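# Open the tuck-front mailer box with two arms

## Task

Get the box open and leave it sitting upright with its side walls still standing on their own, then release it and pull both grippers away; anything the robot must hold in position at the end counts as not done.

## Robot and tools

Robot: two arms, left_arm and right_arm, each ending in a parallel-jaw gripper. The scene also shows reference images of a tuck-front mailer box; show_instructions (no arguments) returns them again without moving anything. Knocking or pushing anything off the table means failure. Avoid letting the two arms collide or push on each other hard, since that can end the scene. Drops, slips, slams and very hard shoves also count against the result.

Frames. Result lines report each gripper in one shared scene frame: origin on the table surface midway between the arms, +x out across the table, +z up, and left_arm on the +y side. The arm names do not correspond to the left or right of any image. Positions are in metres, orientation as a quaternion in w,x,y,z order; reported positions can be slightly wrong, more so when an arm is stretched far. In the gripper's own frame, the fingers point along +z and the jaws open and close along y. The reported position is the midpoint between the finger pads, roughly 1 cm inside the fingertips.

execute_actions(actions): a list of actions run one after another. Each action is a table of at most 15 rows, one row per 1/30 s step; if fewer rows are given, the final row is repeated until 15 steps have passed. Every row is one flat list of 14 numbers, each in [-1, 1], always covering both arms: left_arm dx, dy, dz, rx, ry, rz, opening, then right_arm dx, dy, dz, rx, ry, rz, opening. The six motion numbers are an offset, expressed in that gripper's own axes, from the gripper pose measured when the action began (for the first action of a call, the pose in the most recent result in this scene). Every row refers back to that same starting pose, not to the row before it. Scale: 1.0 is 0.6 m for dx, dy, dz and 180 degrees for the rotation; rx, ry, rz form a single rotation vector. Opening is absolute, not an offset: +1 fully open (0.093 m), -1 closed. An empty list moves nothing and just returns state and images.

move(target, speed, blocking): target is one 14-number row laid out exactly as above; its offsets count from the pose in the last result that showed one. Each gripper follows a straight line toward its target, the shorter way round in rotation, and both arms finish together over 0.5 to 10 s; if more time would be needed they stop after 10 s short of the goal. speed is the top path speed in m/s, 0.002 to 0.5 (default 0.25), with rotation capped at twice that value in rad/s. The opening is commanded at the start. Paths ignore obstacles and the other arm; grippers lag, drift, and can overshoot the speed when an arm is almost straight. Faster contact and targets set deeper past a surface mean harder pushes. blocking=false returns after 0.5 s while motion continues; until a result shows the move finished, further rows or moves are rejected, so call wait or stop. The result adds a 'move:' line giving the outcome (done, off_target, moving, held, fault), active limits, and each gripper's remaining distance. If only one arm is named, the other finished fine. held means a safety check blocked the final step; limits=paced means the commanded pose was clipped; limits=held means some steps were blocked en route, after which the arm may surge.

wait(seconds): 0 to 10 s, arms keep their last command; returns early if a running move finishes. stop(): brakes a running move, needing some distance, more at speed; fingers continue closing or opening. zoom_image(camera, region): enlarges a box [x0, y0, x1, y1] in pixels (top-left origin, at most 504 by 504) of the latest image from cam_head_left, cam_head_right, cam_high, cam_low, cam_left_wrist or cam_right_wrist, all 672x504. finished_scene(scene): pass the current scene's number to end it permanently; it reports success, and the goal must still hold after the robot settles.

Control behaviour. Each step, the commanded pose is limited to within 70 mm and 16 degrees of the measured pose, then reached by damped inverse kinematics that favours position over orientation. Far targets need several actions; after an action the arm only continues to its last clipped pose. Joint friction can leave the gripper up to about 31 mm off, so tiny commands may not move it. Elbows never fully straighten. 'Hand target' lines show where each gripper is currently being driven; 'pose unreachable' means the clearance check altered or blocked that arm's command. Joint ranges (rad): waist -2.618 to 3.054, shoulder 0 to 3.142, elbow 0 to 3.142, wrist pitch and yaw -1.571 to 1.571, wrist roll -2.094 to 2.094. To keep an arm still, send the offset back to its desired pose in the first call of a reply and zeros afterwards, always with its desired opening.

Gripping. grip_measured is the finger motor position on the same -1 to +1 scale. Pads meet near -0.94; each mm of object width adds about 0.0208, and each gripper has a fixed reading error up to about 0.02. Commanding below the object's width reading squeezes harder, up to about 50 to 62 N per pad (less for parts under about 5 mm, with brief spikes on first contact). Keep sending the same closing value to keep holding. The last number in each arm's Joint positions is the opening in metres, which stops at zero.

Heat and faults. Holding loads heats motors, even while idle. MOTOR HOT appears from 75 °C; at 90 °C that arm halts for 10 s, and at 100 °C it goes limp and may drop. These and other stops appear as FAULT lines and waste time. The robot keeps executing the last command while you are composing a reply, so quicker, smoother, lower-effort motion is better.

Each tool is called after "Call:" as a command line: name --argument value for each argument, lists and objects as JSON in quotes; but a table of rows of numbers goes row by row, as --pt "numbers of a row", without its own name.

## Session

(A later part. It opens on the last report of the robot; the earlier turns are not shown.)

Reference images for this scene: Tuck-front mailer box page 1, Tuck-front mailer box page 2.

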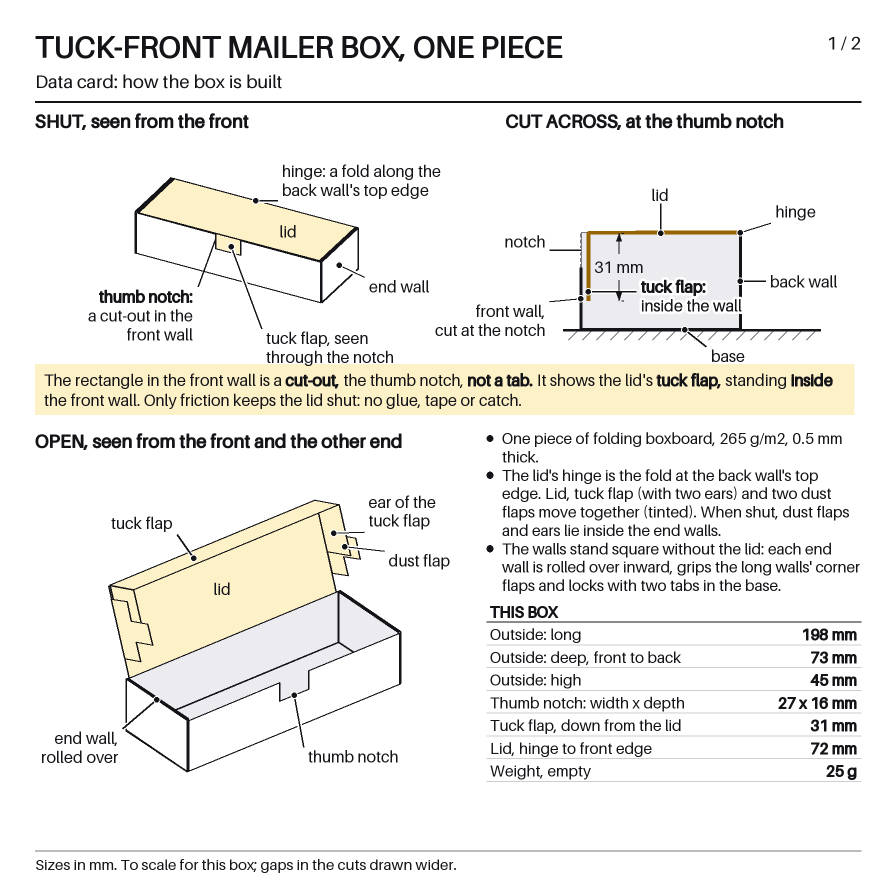

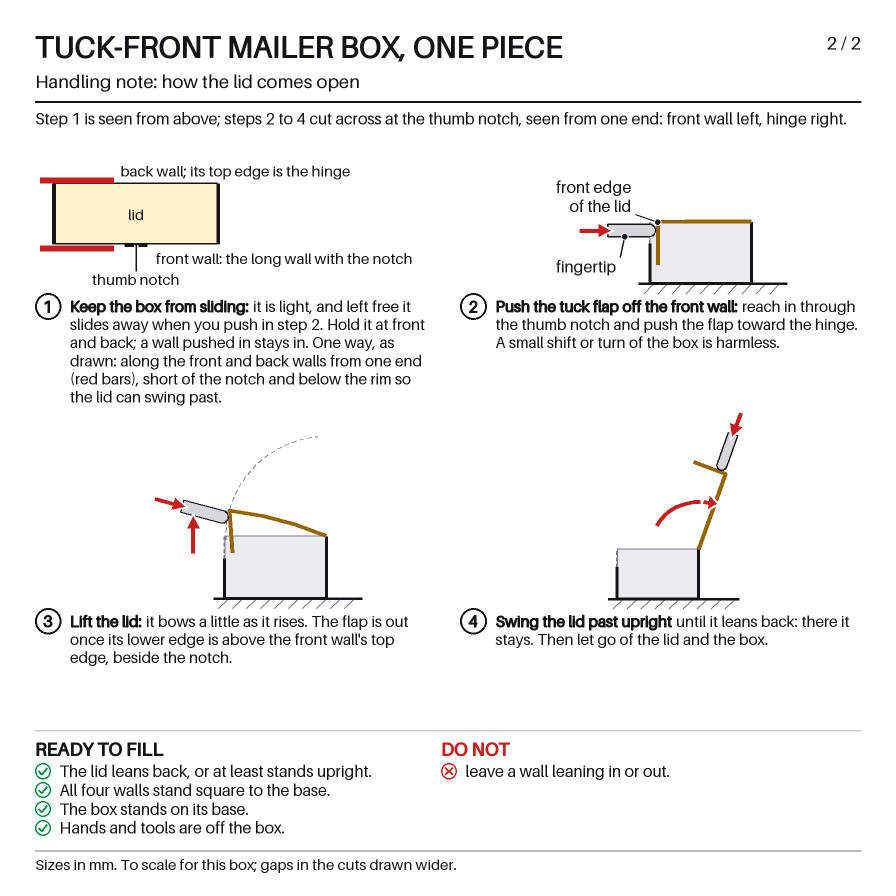

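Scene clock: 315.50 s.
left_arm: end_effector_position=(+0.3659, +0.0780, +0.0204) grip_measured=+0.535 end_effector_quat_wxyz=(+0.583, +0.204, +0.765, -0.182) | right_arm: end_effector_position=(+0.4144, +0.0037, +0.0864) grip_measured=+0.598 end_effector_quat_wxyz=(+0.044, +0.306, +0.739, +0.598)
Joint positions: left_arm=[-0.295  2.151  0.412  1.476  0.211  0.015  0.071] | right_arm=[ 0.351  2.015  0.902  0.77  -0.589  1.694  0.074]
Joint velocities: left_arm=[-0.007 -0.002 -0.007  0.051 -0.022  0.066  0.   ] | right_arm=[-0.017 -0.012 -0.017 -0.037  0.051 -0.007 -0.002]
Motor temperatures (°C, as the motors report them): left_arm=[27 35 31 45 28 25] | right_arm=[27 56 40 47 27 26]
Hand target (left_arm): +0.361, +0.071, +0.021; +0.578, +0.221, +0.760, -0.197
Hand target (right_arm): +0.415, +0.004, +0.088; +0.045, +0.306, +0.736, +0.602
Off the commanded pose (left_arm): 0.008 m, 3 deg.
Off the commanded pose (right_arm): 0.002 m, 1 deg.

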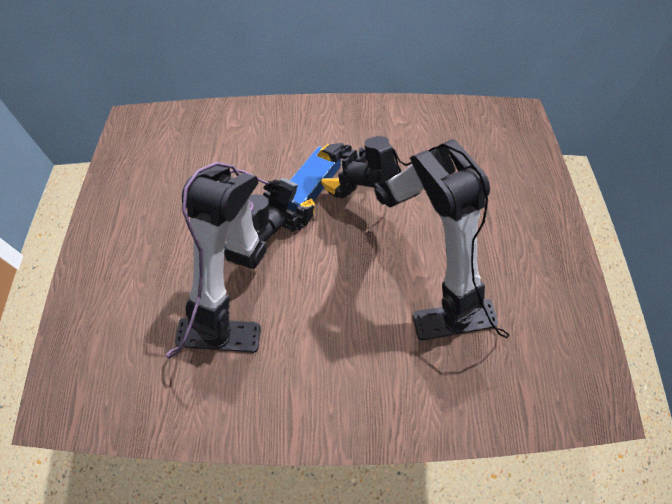

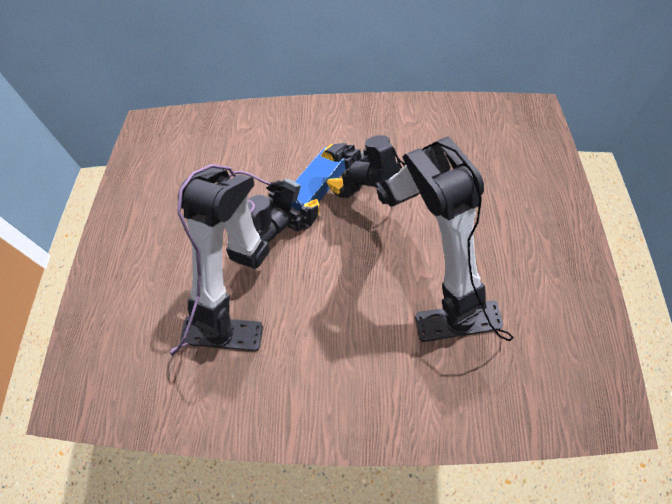

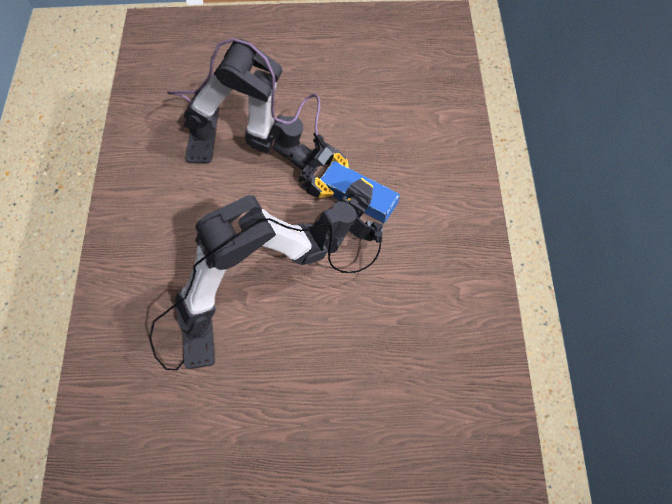

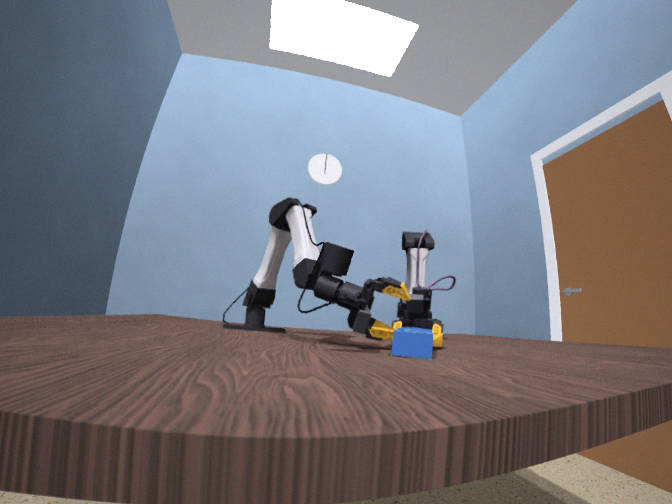

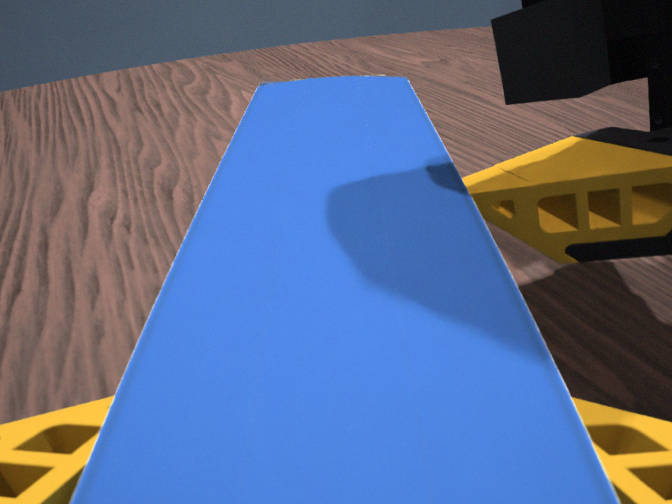

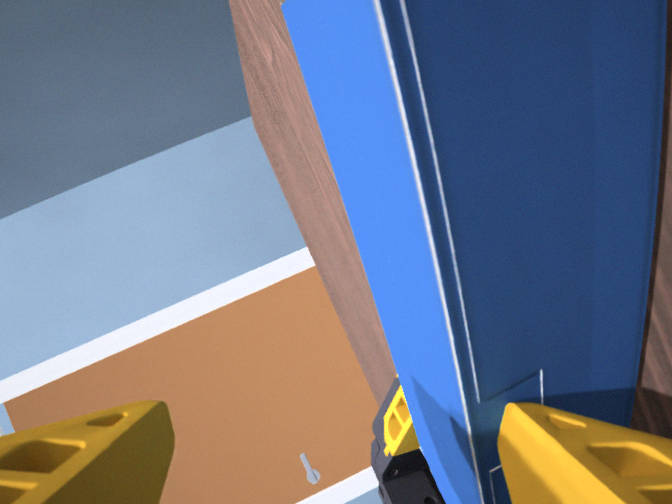

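Call:
execute_actions --actions '[[[0.008,-0.04,0,0.04,0.008,0.005,0.55,0,0.006,0,-0.006,0,0,0.56]],[[0.008,-0.04,0,0.04,0.008,0.005,0.55,0,0.012,0,-0.012,0,-0.004,0.5]],[[0.008,-0.04,0,0.04,0.008,0.005,0.55,0,0.014,0,-0.014,0,-0.006,0.43]],[[0.008,-0.04,0,0.04,0.008,0.005,0.55,0,0.016,0,-0.016,0,-0.006,0.36]],[[0.008,-0.04,0,0.04,0.008,0.005,0.55,0,0.016,0,-0.016,0,-0.006,0.29]],[[0.008,-0.04,0,0.04,0.008,0.005,0.55,0,0.016,0,-0.016,0,-0.006,0.22]],[[0.008,-0.04,0,0.04,0.008,0.005,0.55,0,0.016,0,-0.016,0,-0.006,0.15]]]'

Scene clock: 322.47 s.
left_arm: end_effector_position=(+0.3648, +0.0784, +0.0205) grip_measured=+0.551 end_effector_quat_wxyz=(+0.579, +0.211, +0.763, -0.194) | right_arm: end_effector_position=(+0.4138, +0.0040, +0.0862) grip_measured=+0.153 end_effector_quat_wxyz=(+0.033, +0.317, +0.735, +0.599)
Joint positions: left_arm=[-0.277  2.151  0.412  1.474  0.256  0.016  0.072] | right_arm=[ 0.351  2.015  0.902  0.768 -0.592  1.724  0.053]
Joint velocities: left_arm=[-0.002 -0.002  0.012 -0.007  0.037 -0.007  0.   ] | right_arm=[-0.017 -0.012 -0.017  0.037 -0.037 -0.066  0.002]
Motor temperatures (°C, as the motors report them): left_arm=[27 36 31 44 28 25] | right_arm=[27 56 40 48 27 26]
Hand target (left_arm): +0.350, +0.060, +0.017; +0.558, +0.253, +0.755, -0.232
Hand target (right_arm): +0.417, +0.005, +0.095; +0.048, +0.307, +0.724, +0.616
Off the commanded pose (left_arm): 0.025 m, 7 deg.
Off the commanded pose (right_arm): 0.010 m, 3 deg.

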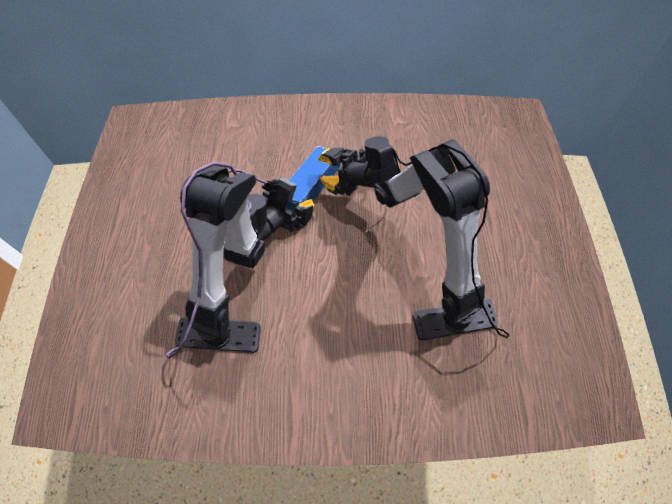

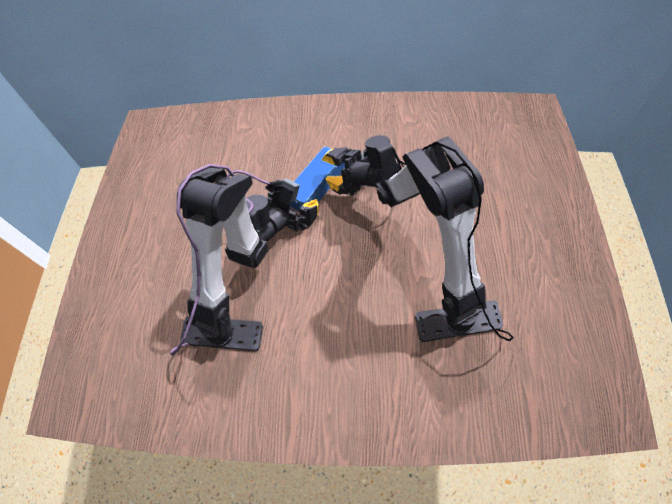

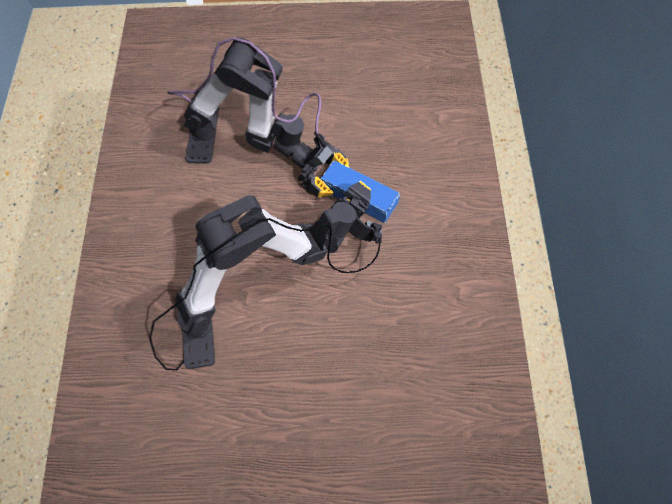

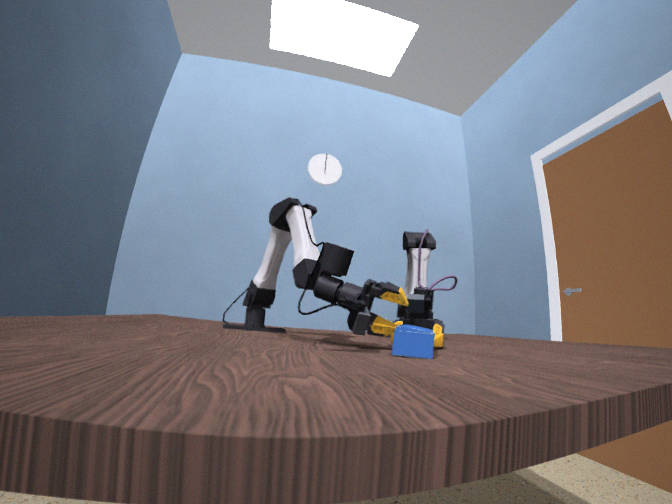

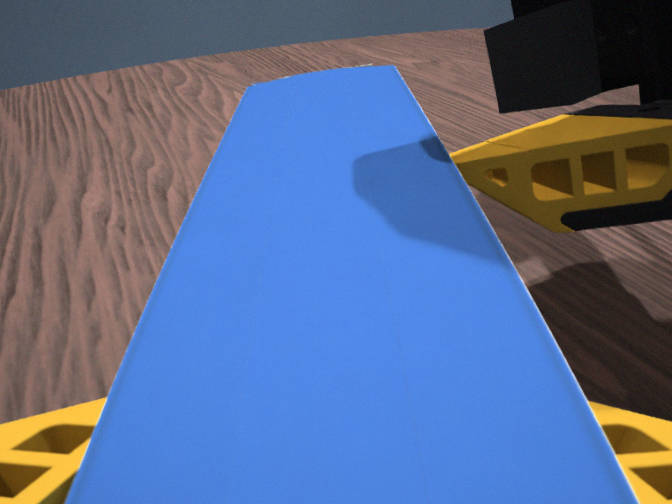

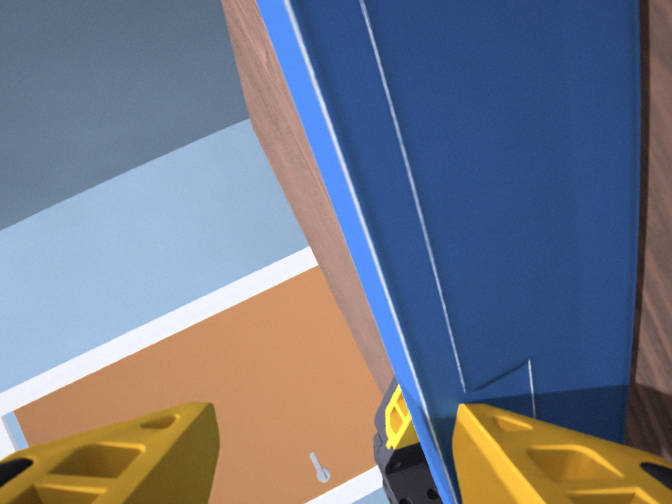

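Working better. Continue.

Call:
execute_actions --actions '[[[0.008,-0.04,0,0.04,0.008,0.005,0.55,0,0.016,0,-0.016,0,-0.006,0.08]],[[0.008,-0.04,0,0.04,0.008,0.005,0.55,0,0.016,0,-0.016,0,-0.006,0.01]],[[0.008,-0.04,0,0.04,0.008,0.005,0.55,0,0.016,0,-0.016,0,-0.006,-0.06]],[[0.008,-0.04,0,0.04,0.008,0.005,0.55,0,0.014,0,-0.014,0,-0.006,-0.13]],[[0.008,-0.04,0,0.04,0.008,0.005,0.55,0,0.014,0,-0.014,0,-0.006,-0.2]]]'

Scene clock: 329.30 s.
left_arm: end_effector_position=(+0.3652, +0.0807, +0.0208) grip_measured=+0.551 end_effector_quat_wxyz=(+0.578, +0.212, +0.762, -0.199) | right_arm: end_effector_position=(+0.4137, +0.0040, +0.0862) grip_measured=-0.197 end_effector_quat_wxyz=(+0.027, +0.324, +0.732, +0.599)
Joint positions: left_arm=[-0.261  2.151  0.412  1.474  0.282  0.016  0.072] | right_arm=[ 0.351  2.015  0.902  0.768 -0.593  1.745  0.036]
Joint velocities: left_arm=[-0.017 -0.007  0.002  0.007 -0.051 -0.007  0.   ] | right_arm=[-0.007  0.007  0.017 -0.037 -0.022  0.007 -0.001]
Motor temperatures (°C, as the motors report them): left_arm=[27 36 31 44 28 25] | right_arm=[27 56 40 49 27 26]
Hand target (left_arm): +0.350, +0.062, +0.017; +0.557, +0.255, +0.754, -0.237
Hand target (right_arm): +0.417, +0.005, +0.094; +0.040, +0.316, +0.722, +0.614
Off the commanded pose (left_arm): 0.025 m, 7 deg.
Off the commanded pose (right_arm): 0.008 m, 3 deg.

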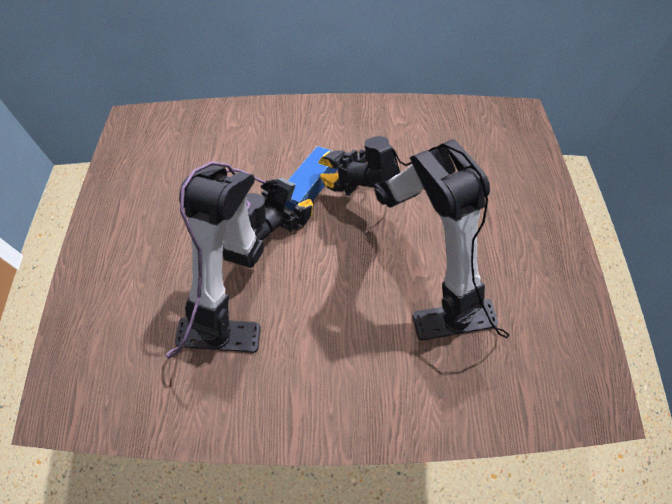

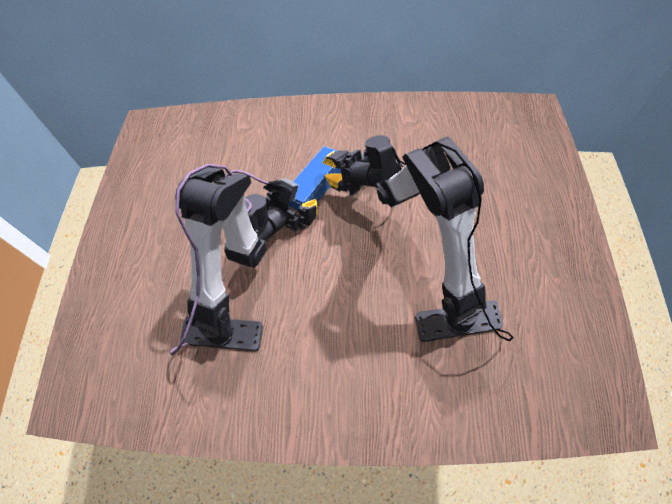

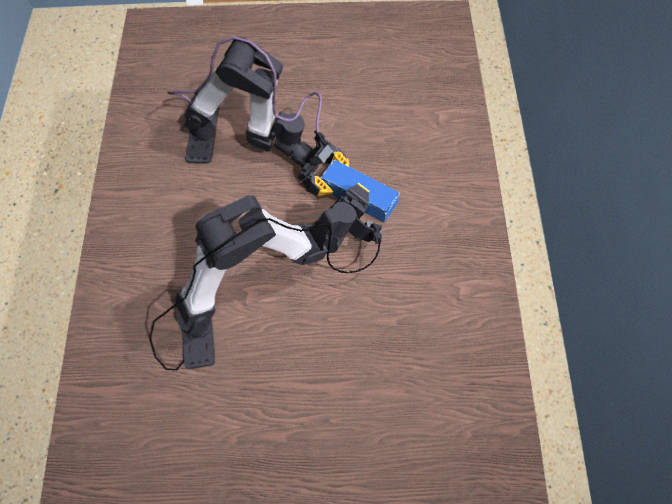

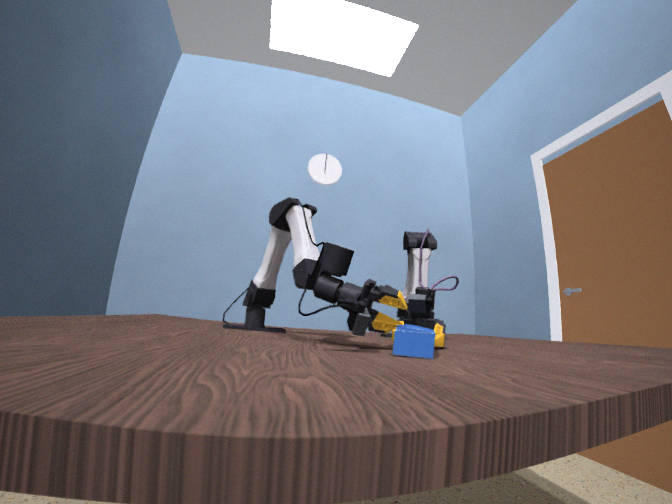

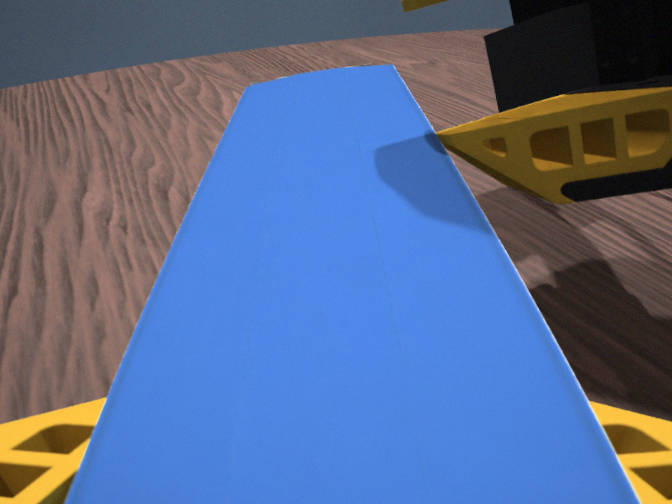

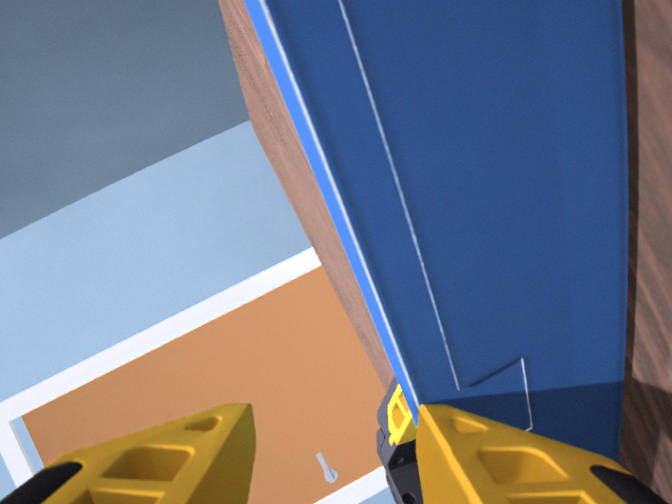

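Call:
execute_actions --actions '[[[0.004,0.012,0,-0.012,0.004,0,0.55,0,0.002,0,-0.002,0,-0.012,-0.2]],[[0.004,0.012,0,-0.012,0.004,0,0.55,0,0.003,0,-0.003,0,-0.012,0.1]],[[0,0,0,0,0,0,0.55,0,0.003,0,-0.003,0,-0.012,0.4]],[[0.008,-0.03,0,0.03,0.008,0.004,0.55,0,0.003,0,-0.003,0,0,0.4]],[[0.008,-0.04,0,0.04,0.008,0.005,0.55,0,0.004,0,-0.004,0,0,0.4]],[[0.008,-0.04,0,0.04,0.008,0.005,0.55,0,0.012,0,-0.012,0,-0.006,0.33]],[[0.008,-0.04,0,0.04,0.008,0.005,0.55,0,0.016,0,-0.016,0,-0.008,0.26]],[[0.008,-0.04,0,0.04,0.008,0.005,0.55,0,0.016,0,-0.016,0,-0.008,0.19]],[[0.008,-0.04,0,0.04,0.008,0.005,0.55,0,0.016,0,-0.016,0,-0.008,0.12]],[[0.008,-0.04,0,0.04,0.008,0.005,0.55,0,0.016,0,-0.016,0,-0.008,0.05]],[[0.008,-0.04,0,0.04,0.008,0.005,0.55,0,0.016,0,-0.016,0,-0.008,-0.02]]]'

Scene clock: 340.47 s.
left_arm: end_effector_position=(+0.3642, +0.0820, +0.0204) grip_measured=+0.551 end_effector_quat_wxyz=(+0.576, +0.224, +0.759, -0.204) | right_arm: end_effector_position=(+0.4115, +0.0050, +0.0860) grip_measured=-0.017 end_effector_quat_wxyz=(+0.036, +0.302, +0.741, +0.599)
Joint positions: left_arm=[-0.242  2.151  0.412  1.47   0.323  0.033  0.072] | right_arm=[ 0.351  2.015  0.902  0.765 -0.607  1.693  0.044]
Joint velocities: left_arm=[-0.022 -0.007 -0.007  0.022 -0.022  0.022 -0.   ] | right_arm=[ 0.012 -0.002 -0.007 -0.081  0.051 -0.007 -0.   ]
Motor temperatures (°C, as the motors report them): left_arm=[27 36 31 44 28 25] | right_arm=[27 56 40 49 27 26]
Hand target (left_arm): +0.349, +0.064, +0.017; +0.554, +0.266, +0.751, -0.242
Hand target (right_arm): +0.415, +0.006, +0.095; +0.051, +0.291, +0.730, +0.616
Off the commanded pose (left_arm): 0.025 m, 7 deg.
Off the commanded pose (right_arm): 0.010 m, 3 deg.

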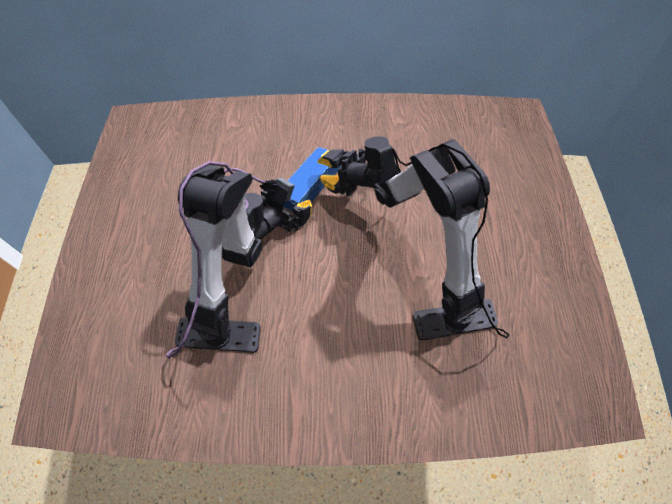

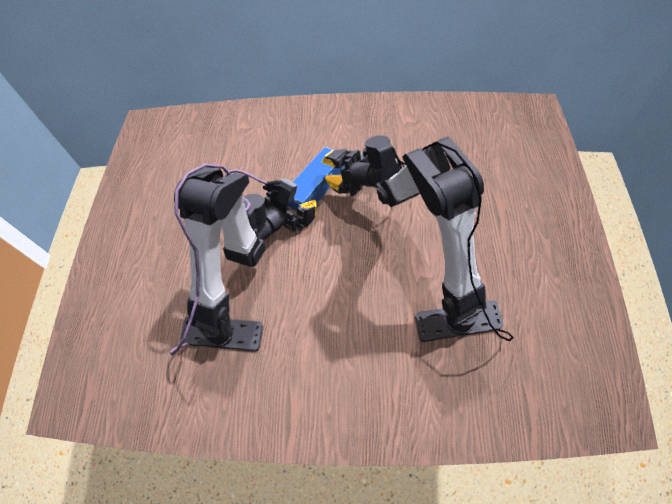

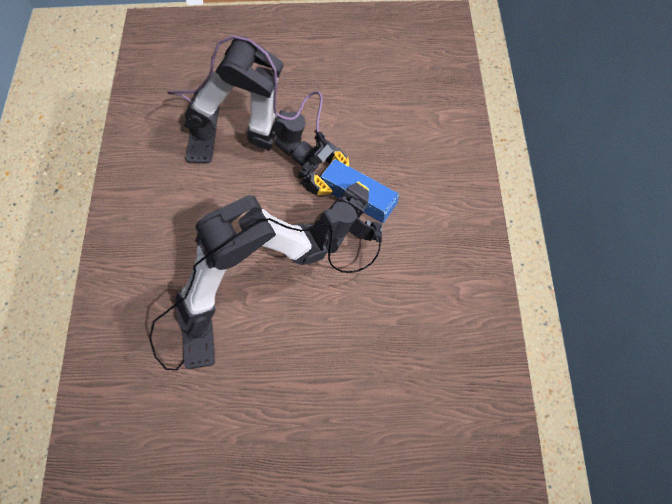

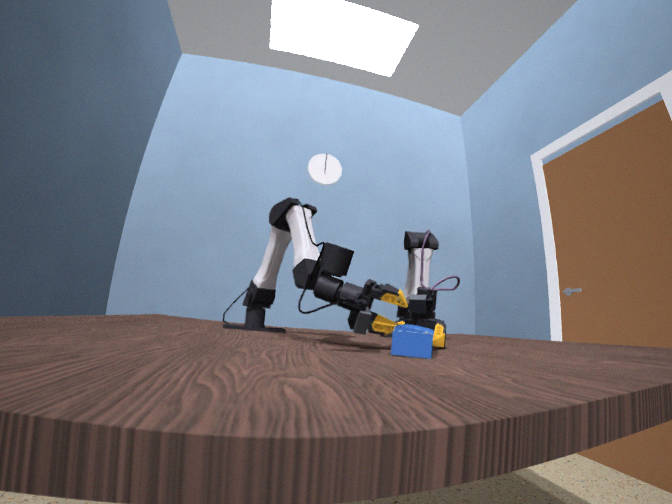

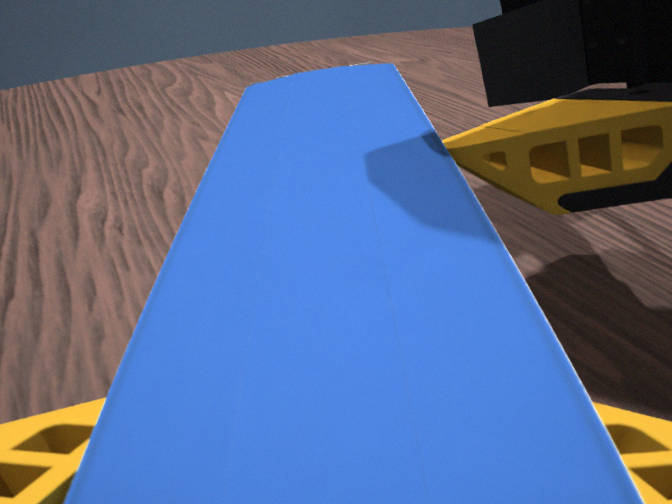

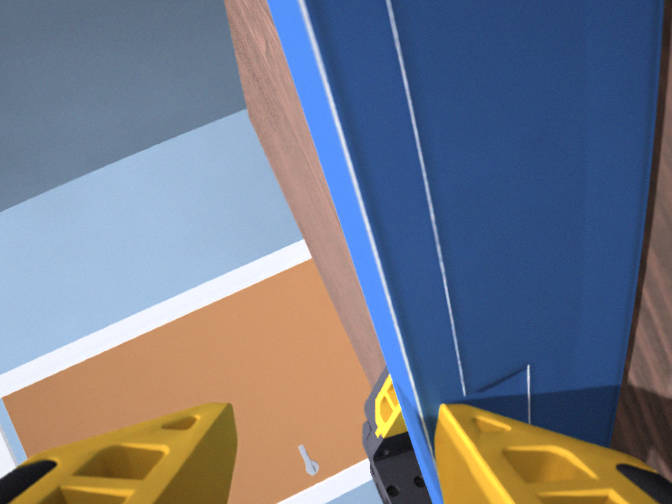

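Call:
execute_actions --actions '[[[0.004,0.012,0,-0.012,0.004,0,0.55,0,0.002,0,-0.002,0,-0.01,-0.02]],[[0.004,0.012,0,-0.012,0.004,0,0.55,-0.006,0.003,0,-0.003,-0.006,-0.01,0.2]],[[0,0,0,0,0,0,0.55,0,0.003,0,-0.003,0,0,0.4]],[[0.008,-0.03,0,0.03,0.008,0.004,0.56,0,0.003,0,-0.003,0,0,0.4]],[[0.008,-0.04,0,0.04,0.008,0.004,0.59,0,0.004,0,-0.004,0,0,0.4]],[[0.008,-0.04,0,0.04,0.008,0.004,0.59,0,0.012,0,-0.012,0,-0.006,0.33]],[[0.008,-0.04,0,0.04,0.008,0.004,0.59,0,0.014,0,-0.014,0,-0.008,0.26]],[[0.008,-0.04,0,0.04,0.008,0.004,0.59,0,0.014,0,-0.014,0,-0.008,0.19]],[[0.008,-0.04,0,0.04,0.008,0.004,0.59,0,0.014,0,-0.014,0,-0.008,0.12]],[[0.008,-0.04,0,0.04,0.008,0.004,0.59,0,0.014,0,-0.014,0,-0.008,0.05]]]'

Scene clock: 349.63 s.
left_arm: end_effector_position=(+0.3622, +0.0812, +0.0208) grip_measured=+0.590 end_effector_quat_wxyz=(+0.575, +0.237, +0.754, -0.212) | right_arm: end_effector_position=(+0.4122, +0.0042, +0.0856) grip_measured=+0.053 end_effector_quat_wxyz=(+0.046, +0.292, +0.745, +0.597)
Joint positions: left_arm=[-0.229  2.151  0.412  1.469  0.366  0.051  0.074] | right_arm=[ 0.35   2.015  0.902  0.764 -0.604  1.663  0.048]
Joint velocities: left_arm=[-0.022 -0.007 -0.007 -0.037 -0.022  0.081 -0.001] | right_arm=[ 0.002  0.002 -0.002 -0.037 -0.037  0.022 -0.001]
Motor temperatures (°C, as the motors report them): left_arm=[27 36 31 43 28 25] | right_arm=[27 56 40 50 27 26]
Hand target (left_arm): +0.346, +0.063, +0.017; +0.552, +0.278, +0.746, -0.250
Hand target (right_arm): +0.415, +0.005, +0.093; +0.060, +0.283, +0.736, +0.612
Off the commanded pose (left_arm): 0.025 m, 7 deg.
Off the commanded pose (right_arm): 0.008 m, 3 deg.

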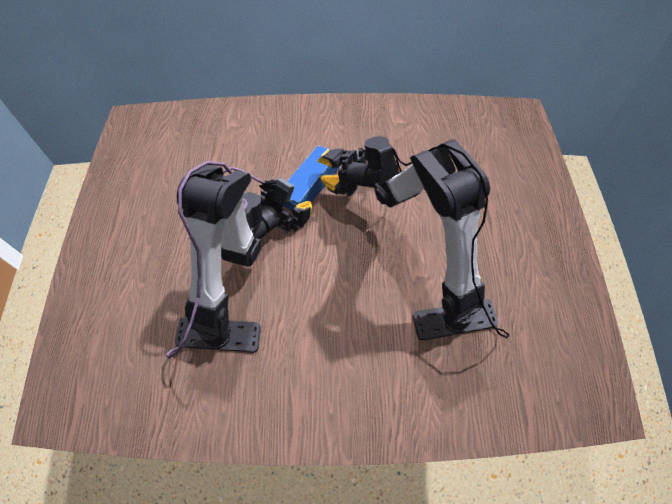

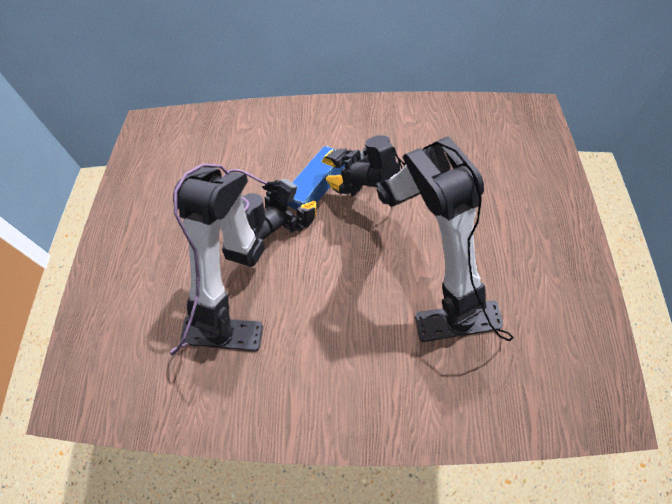

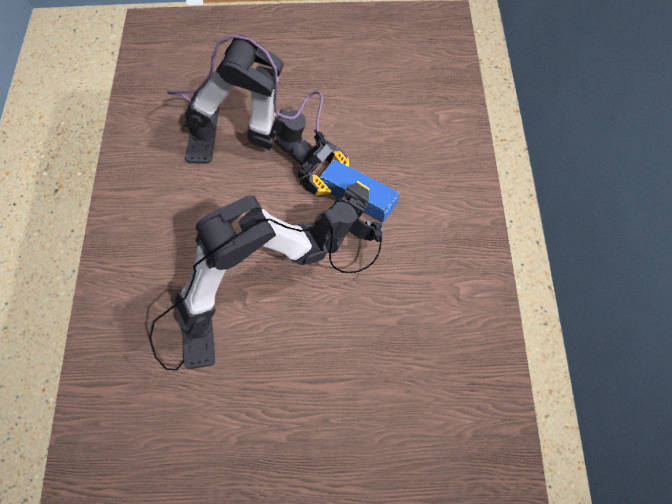

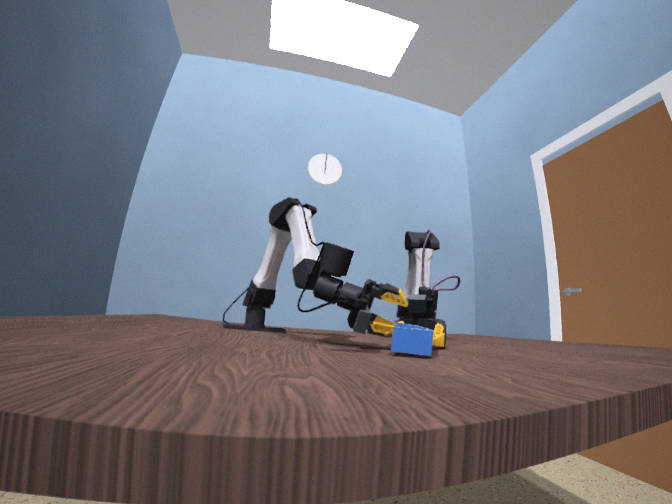

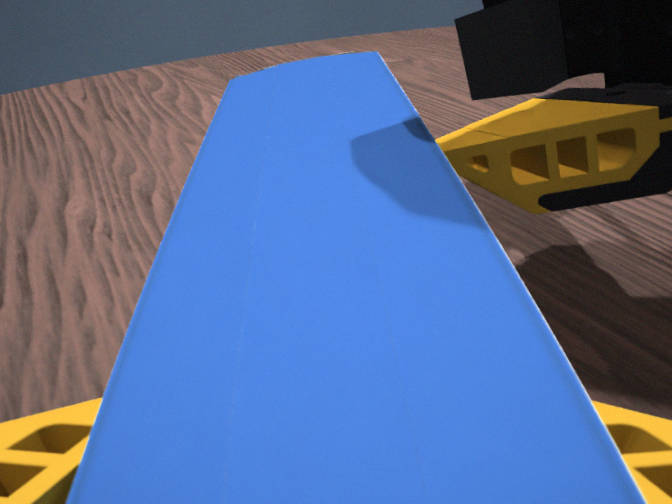

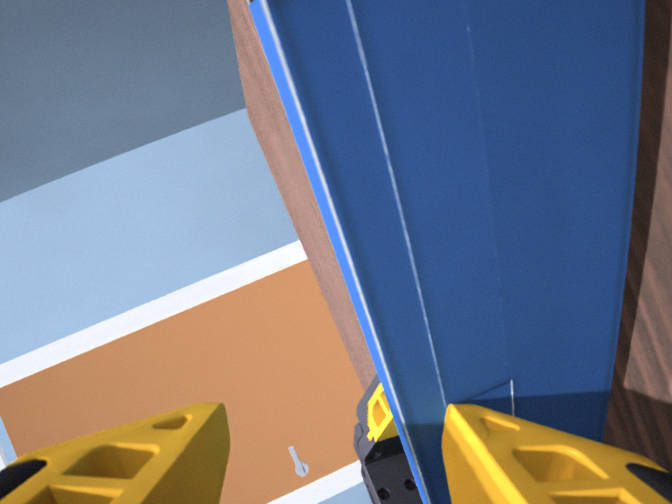

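Call:
execute_actions --actions '[[[0.01,-0.04,0,0.04,0.01,0.004,0.57,0,0.014,0,-0.014,0,-0.008,-0.02]],[[0.01,-0.04,0,0.04,0.01,0.004,0.57,0,0.014,0,-0.014,0,-0.008,-0.09]],[[0.01,-0.04,0,0.04,0.01,0.004,0.57,0,0.014,0,-0.014,0,-0.008,-0.16]],[[0.01,-0.04,0,0.04,0.01,0.004,0.57,0,0.014,0,-0.014,0,-0.008,-0.23]],[[0.01,-0.04,0,0.04,0.01,0.004,0.57,0,0.014,0,-0.014,0,-0.008,-0.3]]]'

Scene clock: 355.10 s.
left_arm: end_effector_position=(+0.3622, +0.0833, +0.0210) grip_measured=+0.575 end_effector_quat_wxyz=(+0.574, +0.239, +0.753, -0.217) | right_arm: end_effector_position=(+0.4107, +0.0049, +0.0857) grip_measured=-0.297 end_effector_quat_wxyz=(+0.042, +0.290, +0.746, +0.598)
Joint positions: left_arm=[-0.215  2.151  0.412  1.468  0.389  0.051  0.073] | right_arm=[ 0.35   2.015  0.902  0.762 -0.614  1.663  0.031]
Joint velocities: left_arm=[-0.027 -0.002 -0.022 -0.007 -0.037 -0.095 -0.001] | right_arm=[-0.012  0.012 -0.002 -0.022  0.007 -0.007 -0.   ]
Motor temperatures (°C, as the motors report them): left_arm=[27 37 31 43 29 26] | right_arm=[27 56 40 50 27 26]
Hand target (left_arm): +0.346, +0.066, +0.016; +0.549, +0.280, +0.746, -0.254
Hand target (right_arm): +0.414, +0.006, +0.094; +0.056, +0.280, +0.737, +0.613
Off the commanded pose (left_arm): 0.025 m, 7 deg.
Off the commanded pose (right_arm): 0.008 m, 3 deg.

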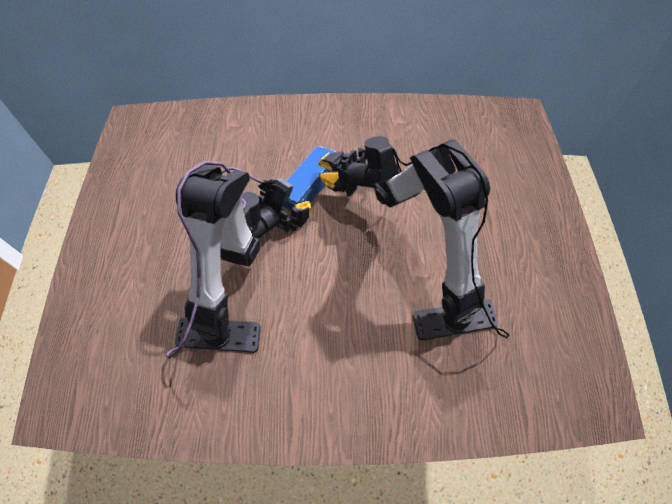

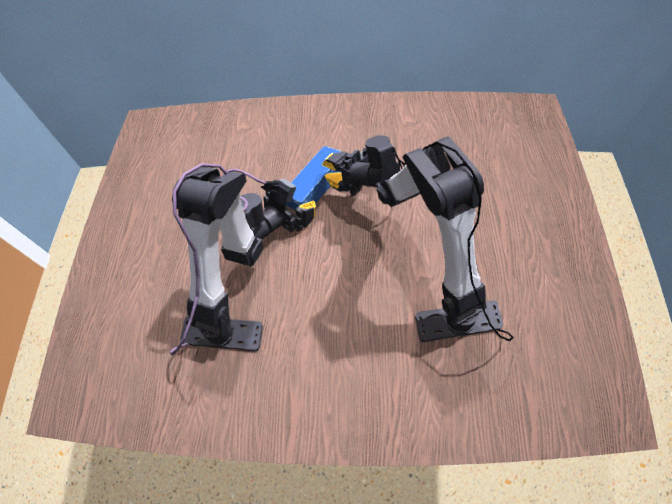

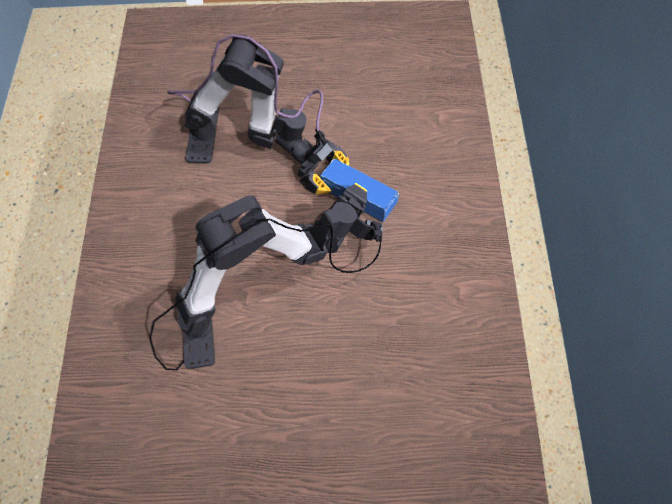

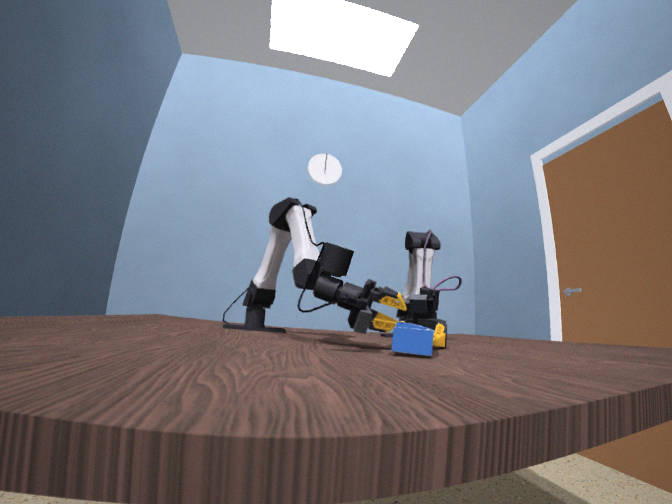

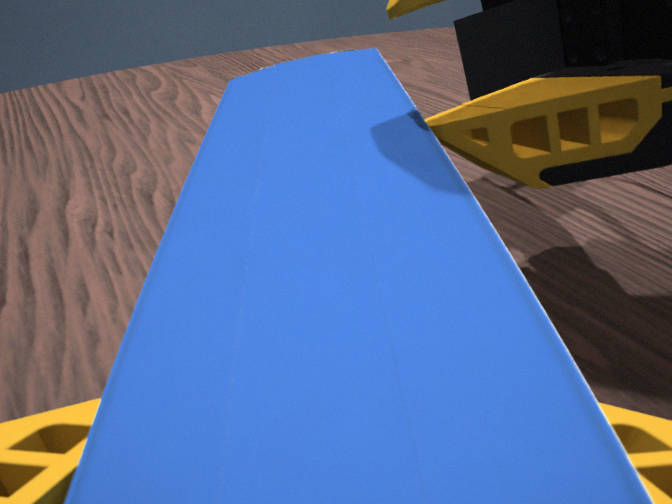

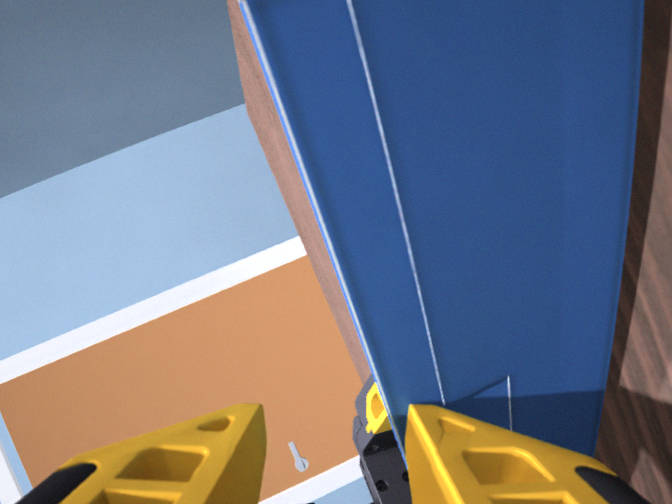

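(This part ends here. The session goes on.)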